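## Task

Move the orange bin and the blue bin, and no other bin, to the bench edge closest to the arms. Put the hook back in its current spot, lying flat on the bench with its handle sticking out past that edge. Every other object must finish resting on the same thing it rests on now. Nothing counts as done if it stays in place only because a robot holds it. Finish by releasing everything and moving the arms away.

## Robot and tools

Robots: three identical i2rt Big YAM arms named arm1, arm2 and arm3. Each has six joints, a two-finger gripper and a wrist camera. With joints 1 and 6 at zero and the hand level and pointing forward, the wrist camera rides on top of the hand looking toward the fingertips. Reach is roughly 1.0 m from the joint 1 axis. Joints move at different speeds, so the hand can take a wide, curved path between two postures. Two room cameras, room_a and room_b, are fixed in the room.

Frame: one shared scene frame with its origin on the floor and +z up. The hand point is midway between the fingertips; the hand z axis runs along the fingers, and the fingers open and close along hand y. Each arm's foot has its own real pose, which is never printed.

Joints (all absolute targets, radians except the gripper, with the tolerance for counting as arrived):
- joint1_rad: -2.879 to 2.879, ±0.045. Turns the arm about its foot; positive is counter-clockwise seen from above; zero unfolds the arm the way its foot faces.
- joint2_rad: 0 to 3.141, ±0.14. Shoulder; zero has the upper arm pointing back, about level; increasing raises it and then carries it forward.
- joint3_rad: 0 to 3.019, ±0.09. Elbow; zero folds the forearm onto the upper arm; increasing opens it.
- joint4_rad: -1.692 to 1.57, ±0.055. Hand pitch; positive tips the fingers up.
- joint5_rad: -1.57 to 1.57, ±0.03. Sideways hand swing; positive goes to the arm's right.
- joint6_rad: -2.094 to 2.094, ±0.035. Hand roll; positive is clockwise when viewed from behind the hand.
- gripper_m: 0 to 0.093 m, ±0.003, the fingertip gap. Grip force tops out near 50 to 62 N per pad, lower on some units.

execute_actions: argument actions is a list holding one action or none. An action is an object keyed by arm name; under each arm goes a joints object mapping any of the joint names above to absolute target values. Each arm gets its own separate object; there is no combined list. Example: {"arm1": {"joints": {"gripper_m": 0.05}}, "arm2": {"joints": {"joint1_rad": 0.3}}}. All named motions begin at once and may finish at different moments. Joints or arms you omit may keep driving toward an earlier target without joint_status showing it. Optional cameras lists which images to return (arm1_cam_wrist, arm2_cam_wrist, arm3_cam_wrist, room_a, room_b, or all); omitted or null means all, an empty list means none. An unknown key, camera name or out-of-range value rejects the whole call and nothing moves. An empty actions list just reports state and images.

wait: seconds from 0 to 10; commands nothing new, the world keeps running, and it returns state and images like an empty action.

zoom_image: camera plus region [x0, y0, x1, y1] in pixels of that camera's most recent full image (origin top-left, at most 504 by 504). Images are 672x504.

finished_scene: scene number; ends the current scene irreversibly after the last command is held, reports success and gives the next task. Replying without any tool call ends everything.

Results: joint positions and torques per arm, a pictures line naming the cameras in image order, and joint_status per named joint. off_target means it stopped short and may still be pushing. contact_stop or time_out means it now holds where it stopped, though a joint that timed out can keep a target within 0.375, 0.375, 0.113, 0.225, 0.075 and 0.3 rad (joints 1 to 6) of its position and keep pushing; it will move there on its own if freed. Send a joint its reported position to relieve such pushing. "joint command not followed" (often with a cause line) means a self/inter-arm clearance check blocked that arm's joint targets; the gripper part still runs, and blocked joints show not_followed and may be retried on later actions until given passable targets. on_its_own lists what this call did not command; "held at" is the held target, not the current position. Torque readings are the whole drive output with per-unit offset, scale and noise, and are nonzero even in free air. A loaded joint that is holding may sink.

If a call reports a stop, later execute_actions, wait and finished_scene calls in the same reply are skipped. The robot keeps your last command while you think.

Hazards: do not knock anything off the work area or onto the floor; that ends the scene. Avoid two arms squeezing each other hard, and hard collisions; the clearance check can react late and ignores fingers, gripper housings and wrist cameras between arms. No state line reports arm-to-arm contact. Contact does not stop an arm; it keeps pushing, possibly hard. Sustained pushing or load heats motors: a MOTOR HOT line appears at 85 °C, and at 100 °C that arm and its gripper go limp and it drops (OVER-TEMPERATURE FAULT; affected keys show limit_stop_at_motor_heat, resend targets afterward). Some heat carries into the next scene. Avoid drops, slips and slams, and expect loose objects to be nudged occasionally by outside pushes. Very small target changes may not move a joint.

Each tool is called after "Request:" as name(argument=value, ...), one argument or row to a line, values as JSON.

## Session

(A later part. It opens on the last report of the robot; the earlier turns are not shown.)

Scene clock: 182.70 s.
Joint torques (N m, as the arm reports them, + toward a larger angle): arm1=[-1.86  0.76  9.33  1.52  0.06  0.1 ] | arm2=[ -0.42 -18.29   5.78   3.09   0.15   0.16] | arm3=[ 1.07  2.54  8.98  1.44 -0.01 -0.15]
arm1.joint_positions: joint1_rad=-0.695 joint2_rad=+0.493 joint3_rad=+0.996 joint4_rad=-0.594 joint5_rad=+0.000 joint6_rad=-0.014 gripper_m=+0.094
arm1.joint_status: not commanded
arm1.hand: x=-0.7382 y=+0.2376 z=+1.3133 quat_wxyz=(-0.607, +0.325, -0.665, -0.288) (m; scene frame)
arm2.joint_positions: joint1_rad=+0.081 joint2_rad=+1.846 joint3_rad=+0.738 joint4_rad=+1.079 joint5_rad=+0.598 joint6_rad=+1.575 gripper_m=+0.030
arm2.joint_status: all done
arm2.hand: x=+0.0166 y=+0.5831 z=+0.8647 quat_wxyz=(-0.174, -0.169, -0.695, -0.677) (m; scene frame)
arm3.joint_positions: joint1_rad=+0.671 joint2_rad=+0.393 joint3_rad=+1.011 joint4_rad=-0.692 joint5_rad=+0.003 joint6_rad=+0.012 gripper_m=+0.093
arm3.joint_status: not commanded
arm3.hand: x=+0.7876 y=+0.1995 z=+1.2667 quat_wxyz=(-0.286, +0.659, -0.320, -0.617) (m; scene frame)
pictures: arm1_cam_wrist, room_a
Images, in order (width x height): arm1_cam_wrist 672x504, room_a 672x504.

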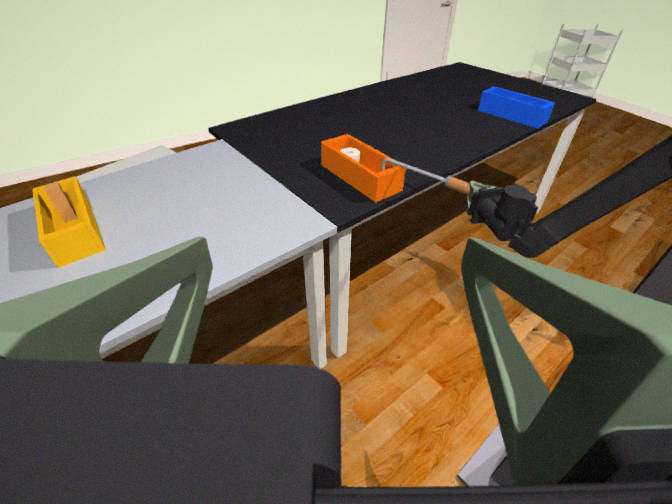

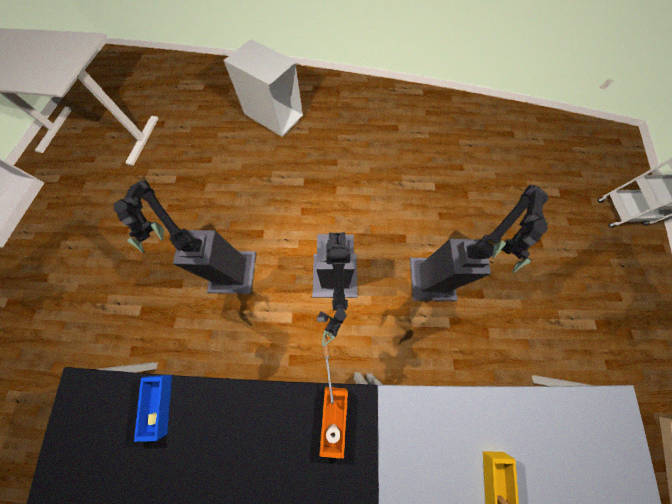

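Request:
execute_actions(
  actions=[
    {"arm2":{"joints":{"joint2_rad":1.775,"joint3_rad":0.69,"joint4_rad":1.155}}},
  ],
  cameras=[],
)

Request:
execute_actions(
  actions=[
    {"arm2":{"joints":{"joint2_rad":1.6,"joint3_rad":0.8}}},
  ],
  cameras=["arm1_cam_wrist"],
)

Request:
execute_actions(
  actions=[
    {"arm2":{"joints":{"joint1_rad":-0.67,"joint3_rad":1.25,"joint4_rad":0.55,"joint5_rad":0}}},
  ],
  cameras=[],
)

Request:
execute_actions(
  actions=[
    {"arm2":{"joints":{"joint2_rad":2.22,"joint3_rad":1.98,"joint4_rad":0.42,"joint5_rad":-0.64,"joint6_rad":1.2}}},
  ],
  cameras=["arm3_cam_wrist","room_a"],
)

Scene clock: 188.97 s.
Joint torques (N m, as the arm reports them, + toward a larger angle): arm1=[-1.86  0.78  9.32  1.53  0.06  0.1 ] | arm2=[ -0.6  -18.28   5.64   3.05   0.11   0.15] | arm3=[ 0.02  2.45  8.98  1.48  0.02 -0.18]
arm1.joint_positions: joint1_rad=-0.695 joint2_rad=+0.493 joint3_rad=+0.996 joint4_rad=-0.594 joint5_rad=+0.000 joint6_rad=-0.014 gripper_m=+0.094
arm1.joint_status: not commanded
arm1.hand: x=-0.7382 y=+0.2376 z=+1.3133 quat_wxyz=(-0.607, +0.325, -0.665, -0.288) (m; scene frame)
arm2.joint_positions: joint1_rad=+0.081 joint2_rad=+1.816 joint3_rad=+0.679 joint4_rad=+1.108 joint5_rad=+0.598 joint6_rad=+1.575 gripper_m=+0.030
arm2.joint_status: all done
arm2.hand: x=+0.0189 y=+0.5628 z=+0.8645 quat_wxyz=(-0.174, -0.168, -0.695, -0.677) (m; scene frame)
arm3.joint_positions: joint1_rad=+0.671 joint2_rad=+0.393 joint3_rad=+1.011 joint4_rad=-0.692 joint5_rad=+0.003 joint6_rad=+0.012 gripper_m=+0.093
arm3.joint_status: not commanded
arm3.hand: x=+0.7876 y=+0.1995 z=+1.2667 quat_wxyz=(-0.286, +0.659, -0.320, -0.617) (m; scene frame)
pictures: none
No camera images: the call's "cameras" was empty. Leave "cameras" out to get every camera's image.

Scene clock: 190.20 s.
Joint torques (N m, as the arm reports them, + toward a larger angle): arm1=[-1.86  0.76  9.32  1.53  0.06  0.09] | arm2=[ -0.62 -15.92  10.33   2.27   0.01   0.19] | arm3=[ 0.19  1.72  8.9   1.39 -0.01 -0.17]
arm1.joint_positions: joint1_rad=-0.695 joint2_rad=+0.493 joint3_rad=+0.996 joint4_rad=-0.594 joint5_rad=+0.000 joint6_rad=-0.014 gripper_m=+0.094
arm1.joint_status: not commanded
arm1.hand: x=-0.7382 y=+0.2376 z=+1.3133 quat_wxyz=(-0.607, +0.325, -0.665, -0.288) (m; scene frame)
arm2.joint_positions: joint1_rad=+0.081 joint2_rad=+1.624 joint3_rad=+0.744 joint4_rad=+1.127 joint5_rad=+0.598 joint6_rad=+1.570 gripper_m=+0.030
arm2.joint_status: all done
arm2.hand: x=+0.0180 y=+0.5691 z=+0.9993 quat_wxyz=(-0.140, -0.199, -0.599, -0.762) (m; scene frame)
arm3.joint_positions: joint1_rad=+0.671 joint2_rad=+0.393 joint3_rad=+1.011 joint4_rad=-0.692 joint5_rad=+0.003 joint6_rad=+0.012 gripper_m=+0.093
arm3.joint_status: not commanded
arm3.hand: x=+0.7876 y=+0.1995 z=+1.2667 quat_wxyz=(-0.286, +0.659, -0.320, -0.617) (m; scene frame)
pictures: arm1_cam_wrist
Images, in order (width x height): arm1_cam_wrist 672x504.

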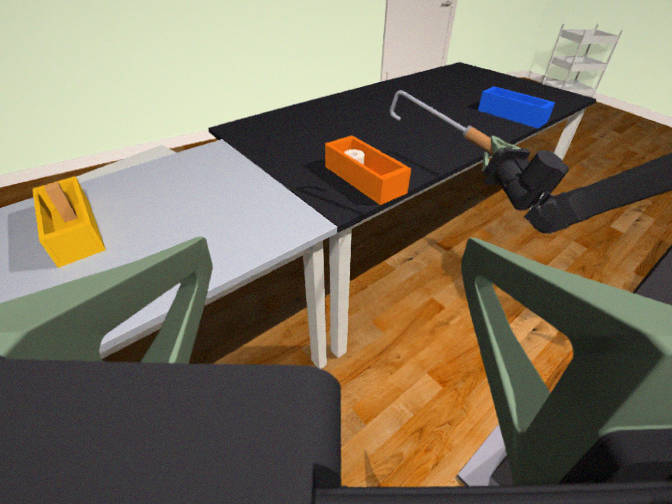

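Scene clock: 191.93 s.
Joint torques (N m, as the arm reports them, + toward a larger angle): arm1=[-1.89  0.75  9.33  1.52  0.06  0.1 ] | arm2=[ -1.04 -20.31  13.65   2.35   0.08   0.23] | arm3=[ 0.6   2.74  8.83  1.55  0.02 -0.17]
arm1.joint_positions: joint1_rad=-0.695 joint2_rad=+0.493 joint3_rad=+0.996 joint4_rad=-0.594 joint5_rad=+0.000 joint6_rad=-0.014 gripper_m=+0.094
arm1.joint_status: not commanded
arm1.hand: x=-0.7382 y=+0.2376 z=+1.3133 quat_wxyz=(-0.607, +0.325, -0.665, -0.288) (m; scene frame)
arm2.joint_positions: joint1_rad=-0.665 joint2_rad=+1.637 joint3_rad=+1.178 joint4_rad=+0.527 joint5_rad=-0.001 joint6_rad=+1.570 gripper_m=+0.030
arm2.joint_status: all done
arm2.hand: x=+0.4005 y=+0.5639 z=+1.0879 quat_wxyz=(-0.229, -0.213, -0.648, -0.694) (m; scene frame)
arm3.joint_positions: joint1_rad=+0.671 joint2_rad=+0.393 joint3_rad=+1.011 joint4_rad=-0.692 joint5_rad=+0.003 joint6_rad=+0.012 gripper_m=+0.093
arm3.joint_status: not commanded
arm3.hand: x=+0.7876 y=+0.1995 z=+1.2667 quat_wxyz=(-0.286, +0.659, -0.320, -0.617) (m; scene frame)
pictures: none
No camera images: the call's "cameras" was empty. Leave "cameras" out to get every camera's image.

Scene clock: 194.70 s.
Joint torques (N m, as the arm reports them, + toward a larger angle): arm1=[-1.87  0.73  9.33  1.52  0.06  0.1 ] | arm2=[ -1.03 -31.66  15.67   2.3   -0.06   0.1 ] | arm3=[ 0.47  2.27  8.92  1.42 -0.03 -0.17]
arm1.joint_positions: joint1_rad=-0.695 joint2_rad=+0.493 joint3_rad=+0.996 joint4_rad=-0.594 joint5_rad=+0.000 joint6_rad=-0.014 gripper_m=+0.094
arm1.joint_status: not commanded
arm1.hand: x=-0.7382 y=+0.2376 z=+1.3133 quat_wxyz=(-0.607, +0.325, -0.665, -0.288) (m; scene frame)
arm2.joint_positions: joint1_rad=-0.666 joint2_rad=+2.268 joint3_rad=+1.882 joint4_rad=+0.398 joint5_rad=-0.637 joint6_rad=+1.183 gripper_m=+0.030
arm2.joint_status: joint3_rad time_out (moved +0.704 of +0.802); the others done
arm2.on_its_own: joint3_rad reads +1.882 and still pushes toward +1.980 since a time_out
arm2.hand: x=+0.4270 y=+0.7693 z=+0.9721 quat_wxyz=(-0.140, +0.138, -0.690, -0.696) (m; scene frame)
arm3.joint_positions: joint1_rad=+0.671 joint2_rad=+0.393 joint3_rad=+1.011 joint4_rad=-0.692 joint5_rad=+0.003 joint6_rad=+0.012 gripper_m=+0.093
arm3.joint_status: not commanded
arm3.hand: x=+0.7876 y=+0.1995 z=+1.2667 quat_wxyz=(-0.286, +0.659, -0.320, -0.617) (m; scene frame)
pictures: arm3_cam_wrist, room_a
Images, in order (width x height): arm3_cam_wrist 672x504, room_a 672x504.

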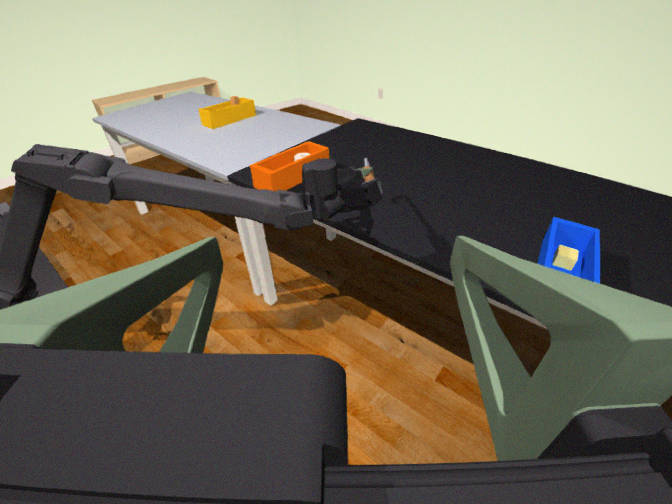

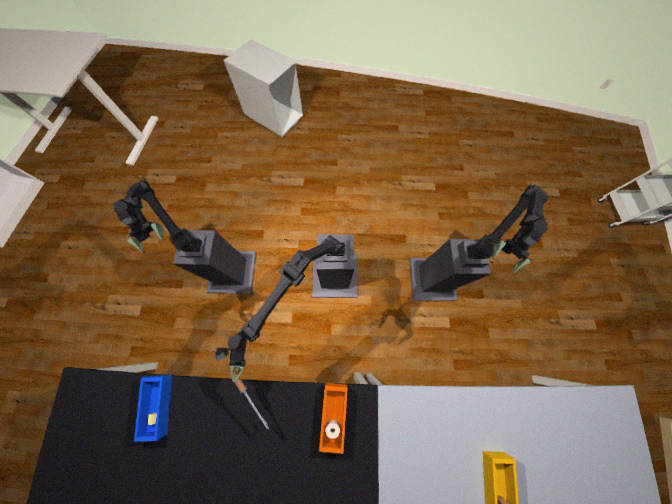

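Request:
execute_actions(
  actions=[
    {"arm2":{"joints":{"joint2_rad":2.3,"joint3_rad":1.94,"joint4_rad":0.47,"joint6_rad":0}}},
  ],
  cameras=[],
)

Request:
execute_actions(
  actions=[
    {"arm2":{"joints":{"joint2_rad":2.43,"joint4_rad":0.6}}},
  ],
  cameras=[],
)

Request:
execute_actions(
  actions=[
    {"arm2":{"joints":{"joint2_rad":2.545,"joint4_rad":0.7}}},
  ],
  cameras=["arm3_cam_wrist","arm2_cam_wrist"],
)

Scene clock: 199.47 s.
Joint torques (N m, as the arm reports them, + toward a larger angle): arm1=[-1.88  0.74  9.33  1.52  0.06  0.09] | arm2=[ -1.2  -29.34  12.71   1.93   0.22  -0.07] | arm3=[ 0.79  2.33  8.9   1.46  0.   -0.15]
arm1.joint_positions: joint1_rad=-0.695 joint2_rad=+0.493 joint3_rad=+0.996 joint4_rad=-0.594 joint5_rad=+0.000 joint6_rad=-0.014 gripper_m=+0.094
arm1.joint_status: not commanded
arm1.hand: x=-0.7382 y=+0.2376 z=+1.3133 quat_wxyz=(-0.607, +0.325, -0.665, -0.288) (m; scene frame)
arm2.joint_positions: joint1_rad=-0.665 joint2_rad=+2.320 joint3_rad=+1.882 joint4_rad=+0.455 joint5_rad=-0.644 joint6_rad=+0.014 gripper_m=+0.030
arm2.joint_status: all done
arm2.hand: x=+0.4278 y=+0.7732 z=+0.9401 quat_wxyz=(-0.501, +0.498, -0.495, -0.506) (m; scene frame)
arm3.joint_positions: joint1_rad=+0.671 joint2_rad=+0.393 joint3_rad=+1.011 joint4_rad=-0.692 joint5_rad=+0.003 joint6_rad=+0.012 gripper_m=+0.093
arm3.joint_status: not commanded
arm3.hand: x=+0.7876 y=+0.1995 z=+1.2667 quat_wxyz=(-0.286, +0.659, -0.320, -0.617) (m; scene frame)
pictures: none
No camera images: the call's "cameras" was empty. Leave "cameras" out to get every camera's image.

Scene clock: 200.50 s.
Joint torques (N m, as the arm reports them, + toward a larger angle): arm1=[-1.83  0.76  9.32  1.53  0.06  0.1 ] | arm2=[ -0.82 -29.41  12.18   1.88   0.17   0.  ] | arm3=[ 0.39  1.82  8.92  1.48  0.   -0.17]
arm1.joint_positions: joint1_rad=-0.695 joint2_rad=+0.493 joint3_rad=+0.996 joint4_rad=-0.594 joint5_rad=+0.000 joint6_rad=-0.014 gripper_m=+0.094
arm1.joint_status: not commanded
arm1.hand: x=-0.7382 y=+0.2376 z=+1.3133 quat_wxyz=(-0.607, +0.325, -0.665, -0.288) (m; scene frame)
arm2.joint_positions: joint1_rad=-0.665 joint2_rad=+2.448 joint3_rad=+1.882 joint4_rad=+0.586 joint5_rad=-0.643 joint6_rad=+0.004 gripper_m=+0.030
arm2.joint_status: all done
arm2.hand: x=+0.4302 y=+0.7760 z=+0.8562 quat_wxyz=(-0.505, +0.500, -0.492, -0.503) (m; scene frame)
arm3.joint_positions: joint1_rad=+0.671 joint2_rad=+0.393 joint3_rad=+1.011 joint4_rad=-0.692 joint5_rad=+0.003 joint6_rad=+0.012 gripper_m=+0.093
arm3.joint_status: not commanded
arm3.hand: x=+0.7876 y=+0.1995 z=+1.2667 quat_wxyz=(-0.286, +0.659, -0.320, -0.617) (m; scene frame)
pictures: none
No camera images: the call's "cameras" was empty. Leave "cameras" out to get every camera's image.

Scene clock: 201.50 s.
Joint torques (N m, as the arm reports them, + toward a larger angle): arm1=[-1.89  0.75  9.33  1.52  0.06  0.1 ] | arm2=[ -0.91 -29.17  11.5    1.79   0.08   0.03] | arm3=[-0.27  2.33  9.07  1.37 -0.04 -0.17]
arm1.joint_positions: joint1_rad=-0.695 joint2_rad=+0.493 joint3_rad=+0.996 joint4_rad=-0.594 joint5_rad=+0.000 joint6_rad=-0.014 gripper_m=+0.094
arm1.joint_status: not commanded
arm1.hand: x=-0.7382 y=+0.2376 z=+1.3133 quat_wxyz=(-0.607, +0.325, -0.665, -0.288) (m; scene frame)
arm2.joint_positions: joint1_rad=-0.665 joint2_rad=+2.556 joint3_rad=+1.886 joint4_rad=+0.691 joint5_rad=-0.640 joint6_rad=-0.001 gripper_m=+0.030
arm2.joint_status: all done
arm2.hand: x=+0.4280 y=+0.7723 z=+0.7870 quat_wxyz=(-0.507, +0.500, -0.491, -0.501) (m; scene frame)
arm3.joint_positions: joint1_rad=+0.671 joint2_rad=+0.393 joint3_rad=+1.011 joint4_rad=-0.692 joint5_rad=+0.003 joint6_rad=+0.012 gripper_m=+0.093
arm3.joint_status: not commanded
arm3.hand: x=+0.7876 y=+0.1995 z=+1.2667 quat_wxyz=(-0.286, +0.659, -0.320, -0.617) (m; scene frame)
pictures: arm2_cam_wrist, arm3_cam_wrist
Images, in order (width x height): arm2_cam_wrist 672x504, arm3_cam_wrist 672x504.

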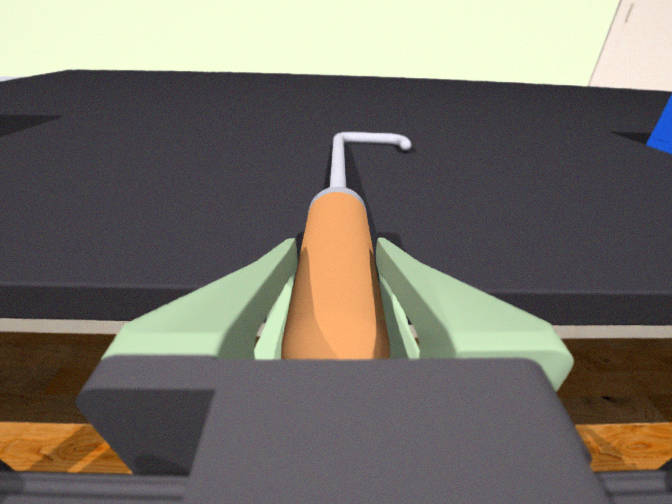

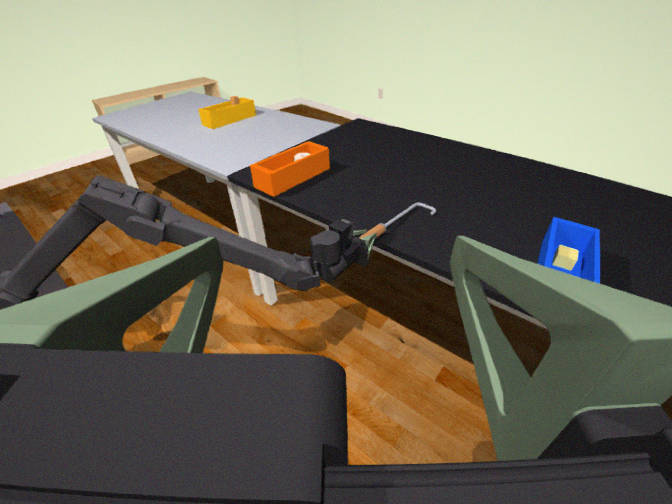

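Request:
execute_actions(
  actions=[
    {"arm2":{"joints":{"joint4_rad":0.64}}},
  ],
  cameras=[],
)

Request:
execute_actions(
  actions=[
    {"arm2":{"joints":{"gripper_m":0.093}}},
  ],
  cameras=[],
)

Request:
execute_actions(
  actions=[
    {"arm2":{"joints":{"joint2_rad":0.7}}},
  ],
  cameras=[],
)

Request:
execute_actions(
  actions=[
    {"arm2":{"joints":{"joint2_rad":0.4,"joint3_rad":1.0,"joint4_rad":-0.7,"joint5_rad":0}},"arm3":{"joints":{"joint2_rad":2.55,"joint3_rad":2.1,"joint4_rad":0.56,"joint5_rad":0.69}}},
  ],
  cameras=[],
)

Request:
execute_actions(
  actions=[
    {"arm3":{"joints":{"joint2_rad":2.65}}},
  ],
  cameras=["arm3_cam_wrist"],
)

Scene clock: 211.90 s.
Joint torques (N m, as the arm reports them, + toward a larger angle): arm1=[-1.84  0.77  9.32  1.53  0.06  0.09] | arm2=[ -0.85 -29.07  11.5    0.66   0.08   0.1 ] | arm3=[-0.03  2.02  8.95  1.49 -0.02 -0.18]
arm1.joint_positions: joint1_rad=-0.695 joint2_rad=+0.493 joint3_rad=+0.996 joint4_rad=-0.594 joint5_rad=+0.000 joint6_rad=-0.014 gripper_m=+0.094
arm1.joint_status: not commanded
arm1.hand: x=-0.7382 y=+0.2376 z=+1.3133 quat_wxyz=(-0.607, +0.325, -0.665, -0.288) (m; scene frame)
arm2.joint_positions: joint1_rad=-0.665 joint2_rad=+2.555 joint3_rad=+1.886 joint4_rad=+0.659 joint5_rad=-0.640 joint6_rad=-0.005 gripper_m=+0.030
arm2.joint_status: all done
arm2.hand: x=+0.4280 y=+0.7723 z=+0.7807 quat_wxyz=(-0.497, +0.503, -0.501, -0.498) (m; scene frame)
arm3.joint_positions: joint1_rad=+0.671 joint2_rad=+0.393 joint3_rad=+1.011 joint4_rad=-0.692 joint5_rad=+0.003 joint6_rad=+0.012 gripper_m=+0.093
arm3.joint_status: not commanded
arm3.hand: x=+0.7876 y=+0.1995 z=+1.2667 quat_wxyz=(-0.286, +0.659, -0.320, -0.617) (m; scene frame)
pictures: none
No camera images: the call's "cameras" was empty. Leave "cameras" out to get every camera's image.

Scene clock: 212.60 s.
Joint torques (N m, as the arm reports them, + toward a larger angle): arm1=[-1.88  0.77  9.33  1.53  0.06  0.1 ] | arm2=[ -0.65 -29.28  11.42   1.1    0.07   0.1 ] | arm3=[ 0.45  2.26  8.92  1.47  0.03 -0.19]
arm1.joint_positions: joint1_rad=-0.695 joint2_rad=+0.493 joint3_rad=+0.996 joint4_rad=-0.594 joint5_rad=+0.000 joint6_rad=-0.014 gripper_m=+0.094
arm1.joint_status: not commanded
arm1.hand: x=-0.7382 y=+0.2376 z=+1.3133 quat_wxyz=(-0.607, +0.325, -0.665, -0.288) (m; scene frame)
arm2.joint_positions: joint1_rad=-0.665 joint2_rad=+2.555 joint3_rad=+1.886 joint4_rad=+0.647 joint5_rad=-0.640 joint6_rad=-0.005 gripper_m=+0.093
arm2.joint_status: all done
arm2.hand: x=+0.4280 y=+0.7723 z=+0.7781 quat_wxyz=(-0.493, +0.504, -0.505, -0.498) (m; scene frame)
arm3.joint_positions: joint1_rad=+0.671 joint2_rad=+0.393 joint3_rad=+1.011 joint4_rad=-0.692 joint5_rad=+0.003 joint6_rad=+0.012 gripper_m=+0.093
arm3.joint_status: not commanded
arm3.hand: x=+0.7876 y=+0.1995 z=+1.2667 quat_wxyz=(-0.286, +0.659, -0.320, -0.617) (m; scene frame)
pictures: none
No camera images: the call's "cameras" was empty. Leave "cameras" out to get every camera's image.

Scene clock: 215.03 s.
Joint torques (N m, as the arm reports them, + toward a larger angle): arm1=[-1.86  0.73  9.32  1.51  0.06  0.09] | arm2=[-0.8   8.33  1.43 -1.16  0.38  0.14] | arm3=[ 0.33  2.69  8.88  1.49 -0.04 -0.21]
arm1.joint_positions: joint1_rad=-0.695 joint2_rad=+0.493 joint3_rad=+0.996 joint4_rad=-0.594 joint5_rad=+0.000 joint6_rad=-0.014 gripper_m=+0.094
arm1.joint_status: not commanded
arm1.hand: x=-0.7382 y=+0.2376 z=+1.3133 quat_wxyz=(-0.607, +0.325, -0.665, -0.288) (m; scene frame)
arm2.joint_positions: joint1_rad=-0.665 joint2_rad=+0.708 joint3_rad=+1.941 joint4_rad=+0.646 joint5_rad=-0.640 joint6_rad=-0.005 gripper_m=+0.093
arm2.joint_status: all done
arm2.hand: x=-0.1951 y=-0.0675 z=+1.7269 quat_wxyz=(-0.860, +0.212, +0.271, -0.377) (m; scene frame)
arm3.joint_positions: joint1_rad=+0.671 joint2_rad=+0.393 joint3_rad=+1.011 joint4_rad=-0.692 joint5_rad=+0.003 joint6_rad=+0.012 gripper_m=+0.093
arm3.joint_status: not commanded
arm3.hand: x=+0.7876 y=+0.1995 z=+1.2667 quat_wxyz=(-0.286, +0.659, -0.320, -0.617) (m; scene frame)
pictures: none
No camera images: the call's "cameras" was empty. Leave "cameras" out to get every camera's image.

Scene clock: 217.33 s.
Joint torques (N m, as the arm reports them, + toward a larger angle): arm1=[-1.87  0.78  9.33  1.53  0.06  0.1 ] | arm2=[-0.9   3.59  9.41  1.25  0.24  0.1 ] | arm3=[  0.82 -24.81  12.9    1.95   0.19  -0.15]
arm1.joint_positions: joint1_rad=-0.695 joint2_rad=+0.493 joint3_rad=+0.996 joint4_rad=-0.594 joint5_rad=+0.000 joint6_rad=-0.014 gripper_m=+0.094
arm1.joint_status: not commanded
arm1.hand: x=-0.7382 y=+0.2376 z=+1.3133 quat_wxyz=(-0.607, +0.325, -0.665, -0.288) (m; scene frame)
arm2.joint_positions: joint1_rad=-0.665 joint2_rad=+0.393 joint3_rad=+0.981 joint4_rad=-0.693 joint5_rad=-0.004 joint6_rad=-0.005 gripper_m=+0.093
arm2.joint_status: all done
arm2.hand: x=+0.1370 y=+0.2088 z=+1.2606 quat_wxyz=(-0.598, +0.338, -0.662, -0.300) (m; scene frame)
arm3.joint_positions: joint1_rad=+0.671 joint2_rad=+2.560 joint3_rad=+2.078 joint4_rad=+0.546 joint5_rad=+0.687 joint6_rad=+0.012 gripper_m=+0.093
arm3.joint_status: all done
arm3.hand: x=+0.4471 y=+0.7806 z=+0.8408 quat_wxyz=(-0.496, +0.475, -0.503, -0.525) (m; scene frame)
pictures: none
No camera images: the call's "cameras" was empty. Leave "cameras" out to get every camera's image.

Scene clock: 218.43 s.
Joint torques (N m, as the arm reports them, + toward a larger angle): arm1=[-1.86  0.74  9.32  1.52  0.06  0.1 ] | arm2=[-0.57  3.73  9.32  1.31  0.2   0.08] | arm3=[  0.89 -22.58  12.56   1.98   0.19  -0.13]
arm1.joint_positions: joint1_rad=-0.695 joint2_rad=+0.493 joint3_rad=+0.996 joint4_rad=-0.594 joint5_rad=+0.000 joint6_rad=-0.014 gripper_m=+0.094
arm1.joint_status: not commanded
arm1.hand: x=-0.7382 y=+0.2376 z=+1.3133 quat_wxyz=(-0.607, +0.325, -0.665, -0.288) (m; scene frame)
arm2.joint_positions: joint1_rad=-0.665 joint2_rad=+0.393 joint3_rad=+0.981 joint4_rad=-0.693 joint5_rad=-0.004 joint6_rad=-0.005 gripper_m=+0.093
arm2.joint_status: not commanded
arm2.hand: x=+0.1370 y=+0.2088 z=+1.2606 quat_wxyz=(-0.598, +0.338, -0.662, -0.300) (m; scene frame)
arm3.joint_positions: joint1_rad=+0.671 joint2_rad=+2.633 joint3_rad=+2.078 joint4_rad=+0.549 joint5_rad=+0.687 joint6_rad=+0.012 gripper_m=+0.093
arm3.joint_status: all done
arm3.hand: x=+0.4489 y=+0.7777 z=+0.7760 quat_wxyz=(-0.494, +0.499, -0.506, -0.501) (m; scene frame)
pictures: arm3_cam_wrist
Images, in order (width x height): arm3_cam_wrist 672x504.

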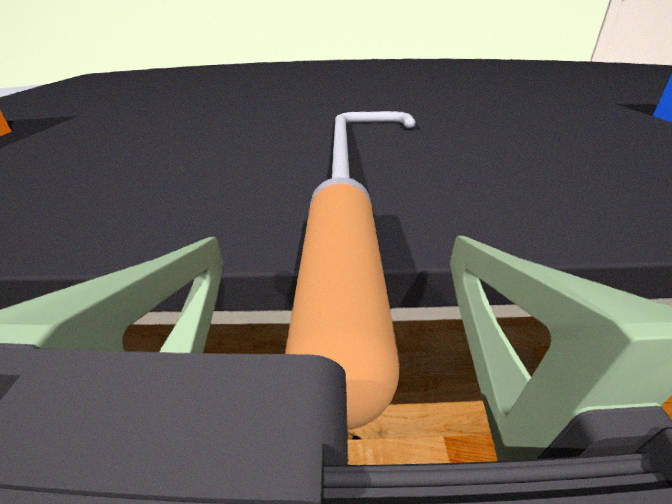

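Request:
execute_actions(
  actions=[
    {"arm3":{"joints":{"gripper_m":0}}},
  ],
  cameras=[],
)

Request:
execute_actions(
  actions=[
    {"arm3":{"joints":{"joint2_rad":2.58,"joint6_rad":-1.57}}},
  ],
  cameras=["arm3_cam_wrist"],
)

Request:
execute_actions(
  actions=[
    {"arm3":{"joints":{"joint2_rad":1.9,"joint3_rad":1.52,"joint4_rad":0.5,"joint5_rad":0.3}}},
  ],
  cameras=[],
)

Request:
execute_actions(
  actions=[
    {"arm3":{"joints":{"joint1_rad":-0.485,"joint5_rad":-0.365}}},
  ],
  cameras=["arm3_cam_wrist","room_a"],
)

Scene clock: 223.47 s.
Joint torques (N m, as the arm reports them, + toward a larger angle): arm1=[-1.86  0.76  9.33  1.53  0.06  0.1 ] | arm2=[-0.91  3.68  9.24  1.27  0.21  0.09] | arm3=[  0.75 -23.09  12.58   2.07   0.12  -0.18]
arm1.joint_positions: joint1_rad=-0.695 joint2_rad=+0.493 joint3_rad=+0.996 joint4_rad=-0.594 joint5_rad=+0.000 joint6_rad=-0.014 gripper_m=+0.094
arm1.joint_status: not commanded
arm1.hand: x=-0.7382 y=+0.2376 z=+1.3133 quat_wxyz=(-0.607, +0.325, -0.665, -0.288) (m; scene frame)
arm2.joint_positions: joint1_rad=-0.665 joint2_rad=+0.393 joint3_rad=+0.981 joint4_rad=-0.693 joint5_rad=-0.004 joint6_rad=-0.005 gripper_m=+0.093
arm2.joint_status: not commanded
arm2.hand: x=+0.1370 y=+0.2088 z=+1.2606 quat_wxyz=(-0.598, +0.338, -0.662, -0.300) (m; scene frame)
arm3.joint_positions: joint1_rad=+0.671 joint2_rad=+2.633 joint3_rad=+2.078 joint4_rad=+0.549 joint5_rad=+0.690 joint6_rad=+0.012 gripper_m=+0.030
arm3.joint_status: gripper_m off_target (ended at +0.030, target +0.000)
arm3.hand: x=+0.4493 y=+0.7777 z=+0.7760 quat_wxyz=(-0.495, +0.499, -0.506, -0.500) (m; scene frame)
pictures: none
No camera images: the call's "cameras" was empty. Leave "cameras" out to get every camera's image.

Scene clock: 225.63 s.
Joint torques (N m, as the arm reports them, + toward a larger angle): arm1=[-1.86  0.74  9.33  1.53  0.06  0.09] | arm2=[-0.79  3.62  9.28  1.33  0.19  0.08] | arm3=[  0.18 -27.74  12.89   2.35   0.13  -0.16]
arm1.joint_positions: joint1_rad=-0.695 joint2_rad=+0.493 joint3_rad=+0.996 joint4_rad=-0.594 joint5_rad=+0.000 joint6_rad=-0.014 gripper_m=+0.094
arm1.joint_status: not commanded
arm1.hand: x=-0.7382 y=+0.2376 z=+1.3133 quat_wxyz=(-0.607, +0.325, -0.665, -0.288) (m; scene frame)
arm2.joint_positions: joint1_rad=-0.665 joint2_rad=+0.393 joint3_rad=+0.981 joint4_rad=-0.693 joint5_rad=-0.004 joint6_rad=-0.005 gripper_m=+0.093
arm2.joint_status: not commanded
arm2.hand: x=+0.1370 y=+0.2088 z=+1.2606 quat_wxyz=(-0.598, +0.338, -0.662, -0.300) (m; scene frame)
arm3.joint_positions: joint1_rad=+0.671 joint2_rad=+2.629 joint3_rad=+2.078 joint4_rad=+0.543 joint5_rad=+0.690 joint6_rad=-1.550 gripper_m=+0.030
arm3.joint_status: all done
arm3.hand: x=+0.4491 y=+0.7780 z=+0.7788 quat_wxyz=(-0.703, +0.711, -0.008, -0.006) (m; scene frame)
pictures: arm3_cam_wrist
Images, in order (width x height): arm3_cam_wrist 672x504.

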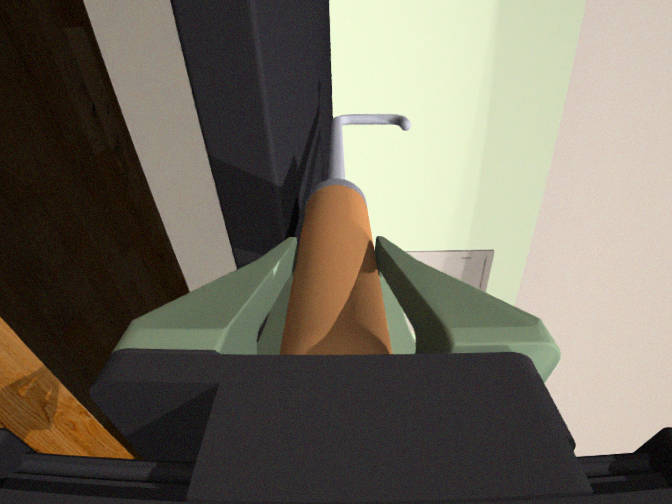

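Scene clock: 227.40 s.
Joint torques (N m, as the arm reports them, + toward a larger angle): arm1=[-1.83  0.78  9.33  1.52  0.06  0.09] | arm2=[-0.82  3.7   9.23  1.3   0.2   0.09] | arm3=[  0.96 -19.35  12.65   2.73   0.07  -0.09]
arm1.joint_positions: joint1_rad=-0.695 joint2_rad=+0.493 joint3_rad=+0.996 joint4_rad=-0.594 joint5_rad=+0.000 joint6_rad=-0.014 gripper_m=+0.094
arm1.joint_status: not commanded
arm1.hand: x=-0.7382 y=+0.2376 z=+1.3133 quat_wxyz=(-0.607, +0.325, -0.665, -0.288) (m; scene frame)
arm2.joint_positions: joint1_rad=-0.665 joint2_rad=+0.393 joint3_rad=+0.981 joint4_rad=-0.693 joint5_rad=-0.004 joint6_rad=-0.005 gripper_m=+0.093
arm2.joint_status: not commanded
arm2.hand: x=+0.1370 y=+0.2088 z=+1.2606 quat_wxyz=(-0.598, +0.338, -0.662, -0.300) (m; scene frame)
arm3.joint_positions: joint1_rad=+0.669 joint2_rad=+1.920 joint3_rad=+1.505 joint4_rad=+0.474 joint5_rad=+0.301 joint6_rad=-1.553 gripper_m=+0.030
arm3.joint_status: all done
arm3.hand: x=+0.4790 y=+0.6548 z=+1.0470 quat_wxyz=(-0.709, +0.678, +0.117, -0.153) (m; scene frame)
pictures: none
No camera images: the call's "cameras" was empty. Leave "cameras" out to get every camera's image.

Scene clock: 229.43 s.
Joint torques (N m, as the arm reports them, + toward a larger angle): arm1=[-1.85  0.77  9.33  1.52  0.06  0.09] | arm2=[-1.21  3.47  9.39  1.28  0.2   0.08] | arm3=[  0.46 -19.99  12.61   2.57   0.19  -0.11]
arm1.joint_positions: joint1_rad=-0.695 joint2_rad=+0.493 joint3_rad=+0.996 joint4_rad=-0.594 joint5_rad=+0.000 joint6_rad=-0.014 gripper_m=+0.094
arm1.joint_status: not commanded
arm1.hand: x=-0.7382 y=+0.2376 z=+1.3133 quat_wxyz=(-0.607, +0.325, -0.665, -0.288) (m; scene frame)
arm2.joint_positions: joint1_rad=-0.665 joint2_rad=+0.393 joint3_rad=+0.981 joint4_rad=-0.693 joint5_rad=-0.004 joint6_rad=-0.005 gripper_m=+0.093
arm2.joint_status: not commanded
arm2.hand: x=+0.1370 y=+0.2088 z=+1.2606 quat_wxyz=(-0.598, +0.338, -0.662, -0.300) (m; scene frame)
arm3.joint_positions: joint1_rad=-0.477 joint2_rad=+1.924 joint3_rad=+1.505 joint4_rad=+0.474 joint5_rad=-0.367 joint6_rad=-1.554 gripper_m=+0.030
arm3.joint_status: all done
arm3.hand: x=+1.2477 y=+0.7446 z=+1.0399 quat_wxyz=(-0.722, +0.690, -0.033, +0.033) (m; scene frame)
pictures: arm3_cam_wrist, room_a
Images, in order (width x height): arm3_cam_wrist 672x504, room_a 672x504.

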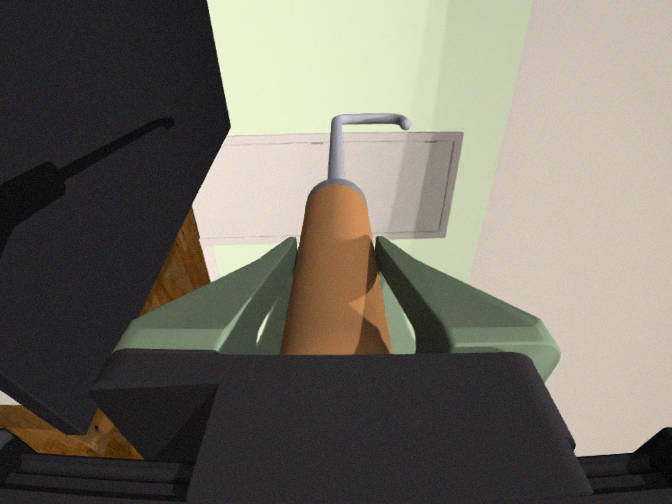

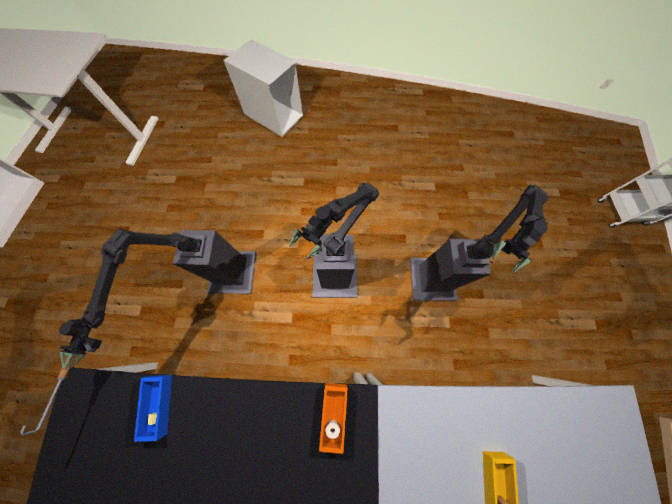

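Request:
execute_actions(
  actions=[
    {"arm3":{"joints":{"joint2_rad":2.28,"joint3_rad":1.54,"joint4_rad":0.9}}},
  ],
  cameras=[],
)

Request:
execute_actions(
  actions=[
    {"arm3":{"joints":{"joint2_rad":2.36,"joint6_rad":0}}},
  ],
  cameras=["arm3_cam_wrist"],
)

Scene clock: 232.80 s.
Joint torques (N m, as the arm reports them, + toward a larger angle): arm1=[-1.87  0.75  9.32  1.52  0.06  0.09] | arm2=[-0.82  3.53  9.32  1.25  0.21  0.08] | arm3=[  0.35 -24.22  12.19   3.44   0.12  -0.05]
arm1.joint_positions: joint1_rad=-0.695 joint2_rad=+0.493 joint3_rad=+0.996 joint4_rad=-0.594 joint5_rad=+0.000 joint6_rad=-0.014 gripper_m=+0.094
arm1.joint_status: not commanded
arm1.hand: x=-0.7382 y=+0.2376 z=+1.3133 quat_wxyz=(-0.607, +0.325, -0.665, -0.288) (m; scene frame)
arm2.joint_positions: joint1_rad=-0.665 joint2_rad=+0.393 joint3_rad=+0.981 joint4_rad=-0.693 joint5_rad=-0.004 joint6_rad=-0.005 gripper_m=+0.093
arm2.joint_status: not commanded
arm2.hand: x=+0.1370 y=+0.2088 z=+1.2606 quat_wxyz=(-0.598, +0.338, -0.662, -0.300) (m; scene frame)
arm3.joint_positions: joint1_rad=-0.477 joint2_rad=+2.334 joint3_rad=+1.505 joint4_rad=+0.852 joint5_rad=-0.366 joint6_rad=-1.555 gripper_m=+0.030
arm3.joint_status: all done
arm3.hand: x=+1.2582 y=+0.7662 z=+0.8010 quat_wxyz=(-0.712, +0.701, -0.037, +0.030) (m; scene frame)
pictures: none
No camera images: the call's "cameras" was empty. Leave "cameras" out to get every camera's image.

Scene clock: 234.97 s.
Joint torques (N m, as the arm reports them, + toward a larger angle): arm1=[-1.83  0.74  9.33  1.52  0.06  0.09] | arm2=[-0.83  3.42  9.26  1.33  0.19  0.08] | arm3=[  0.01 -20.85  11.92   2.95   0.13   0.1 ]
arm1.joint_positions: joint1_rad=-0.695 joint2_rad=+0.493 joint3_rad=+0.996 joint4_rad=-0.594 joint5_rad=+0.000 joint6_rad=-0.014 gripper_m=+0.094
arm1.joint_status: not commanded
arm1.hand: x=-0.7382 y=+0.2376 z=+1.3133 quat_wxyz=(-0.607, +0.325, -0.665, -0.288) (m; scene frame)
arm2.joint_positions: joint1_rad=-0.665 joint2_rad=+0.393 joint3_rad=+0.981 joint4_rad=-0.693 joint5_rad=-0.004 joint6_rad=-0.005 gripper_m=+0.093
arm2.joint_status: not commanded
arm2.hand: x=+0.1370 y=+0.2088 z=+1.2606 quat_wxyz=(-0.598, +0.338, -0.662, -0.300) (m; scene frame)
arm3.joint_positions: joint1_rad=-0.478 joint2_rad=+2.370 joint3_rad=+1.505 joint4_rad=+0.871 joint5_rad=-0.365 joint6_rad=-0.014 gripper_m=+0.030
arm3.joint_status: all done
arm3.hand: x=+1.2578 y=+0.7637 z=+0.7762 quat_wxyz=(-0.526, +0.479, -0.521, -0.472) (m; scene frame)
pictures: arm3_cam_wrist
Images, in order (width x height): arm3_cam_wrist 672x504.

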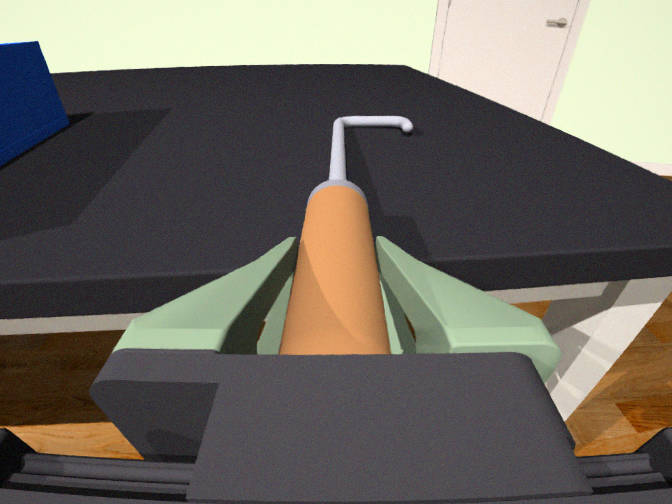

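Request:
execute_actions(
  actions=[
    {"arm3":{"joints":{"gripper_m":0.093}}},
  ],
  cameras=[],
)

Request:
execute_actions(
  actions=[
    {"arm3":{"joints":{"joint2_rad":1.3}}},
  ],
  cameras=["room_a"],
)

Request:
finished_scene(
  scene=1,
)

Scene clock: 252.60 s.
Joint torques (N m, as the arm reports them, + toward a larger angle): arm1=[-1.84  0.73  9.32  1.53  0.06  0.1 ] | arm2=[-0.87  3.48  9.32  1.26  0.2   0.08] | arm3=[  0.43 -21.15  11.99   2.26   0.12   0.08]
arm1.joint_positions: joint1_rad=-0.695 joint2_rad=+0.493 joint3_rad=+0.996 joint4_rad=-0.594 joint5_rad=+0.000 joint6_rad=-0.014 gripper_m=+0.094
arm1.joint_status: not commanded
arm1.hand: x=-0.7382 y=+0.2376 z=+1.3133 quat_wxyz=(-0.607, +0.325, -0.665, -0.288) (m; scene frame)
arm2.joint_positions: joint1_rad=-0.665 joint2_rad=+0.393 joint3_rad=+0.981 joint4_rad=-0.693 joint5_rad=-0.004 joint6_rad=-0.005 gripper_m=+0.093
arm2.joint_status: not commanded
arm2.hand: x=+0.1370 y=+0.2088 z=+1.2606 quat_wxyz=(-0.598, +0.338, -0.662, -0.300) (m; scene frame)
arm3.joint_positions: joint1_rad=-0.478 joint2_rad=+2.370 joint3_rad=+1.505 joint4_rad=+0.884 joint5_rad=-0.365 joint6_rad=-0.014 gripper_m=+0.093
arm3.joint_status: all done
arm3.hand: x=+1.2578 y=+0.7637 z=+0.7795 quat_wxyz=(-0.531, +0.477, -0.516, -0.474) (m; scene frame)
pictures: none
No camera images: the call's "cameras" was empty. Leave "cameras" out to get every camera's image.

Scene clock: 254.50 s.
Joint torques (N m, as the arm reports them, + toward a larger angle): arm1=[-1.83  0.74  9.33  1.52  0.06  0.1 ] | arm2=[-0.82  3.64  9.38  1.25  0.21  0.07] | arm3=[ 0.17 -8.66 10.52  0.25  0.28  0.14]
arm1.joint_positions: joint1_rad=-0.695 joint2_rad=+0.493 joint3_rad=+0.996 joint4_rad=-0.594 joint5_rad=+0.000 joint6_rad=-0.014 gripper_m=+0.094
arm1.joint_status: not commanded
arm1.hand: x=-0.7382 y=+0.2376 z=+1.3133 quat_wxyz=(-0.607, +0.325, -0.665, -0.288) (m; scene frame)
arm2.joint_positions: joint1_rad=-0.665 joint2_rad=+0.393 joint3_rad=+0.981 joint4_rad=-0.693 joint5_rad=-0.004 joint6_rad=-0.005 gripper_m=+0.093
arm2.joint_status: not commanded
arm2.hand: x=+0.1370 y=+0.2088 z=+1.2606 quat_wxyz=(-0.598, +0.338, -0.662, -0.300) (m; scene frame)
arm3.joint_positions: joint1_rad=-0.478 joint2_rad=+1.298 joint3_rad=+1.537 joint4_rad=+0.905 joint5_rad=-0.365 joint6_rad=-0.014 gripper_m=+0.093
arm3.joint_status: all done
arm3.hand: x=+1.0970 y=+0.4373 z=+1.5399 quat_wxyz=(-0.799, +0.262, -0.085, -0.534) (m; scene frame)
pictures: room_a
Images, in order (width x height): room_a 672x504.

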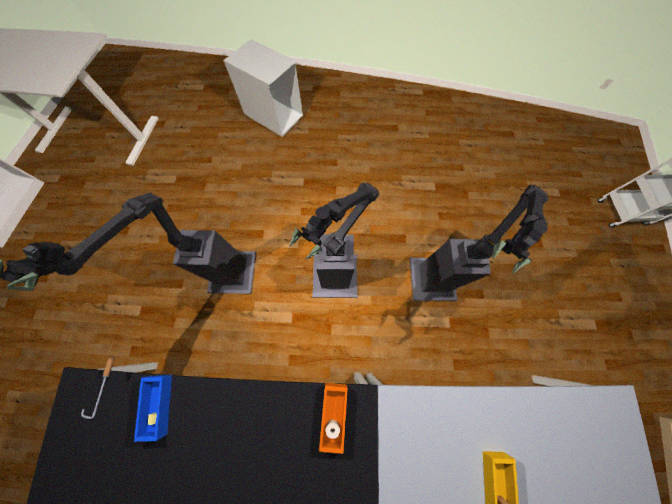

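The scene is finished: the task was done.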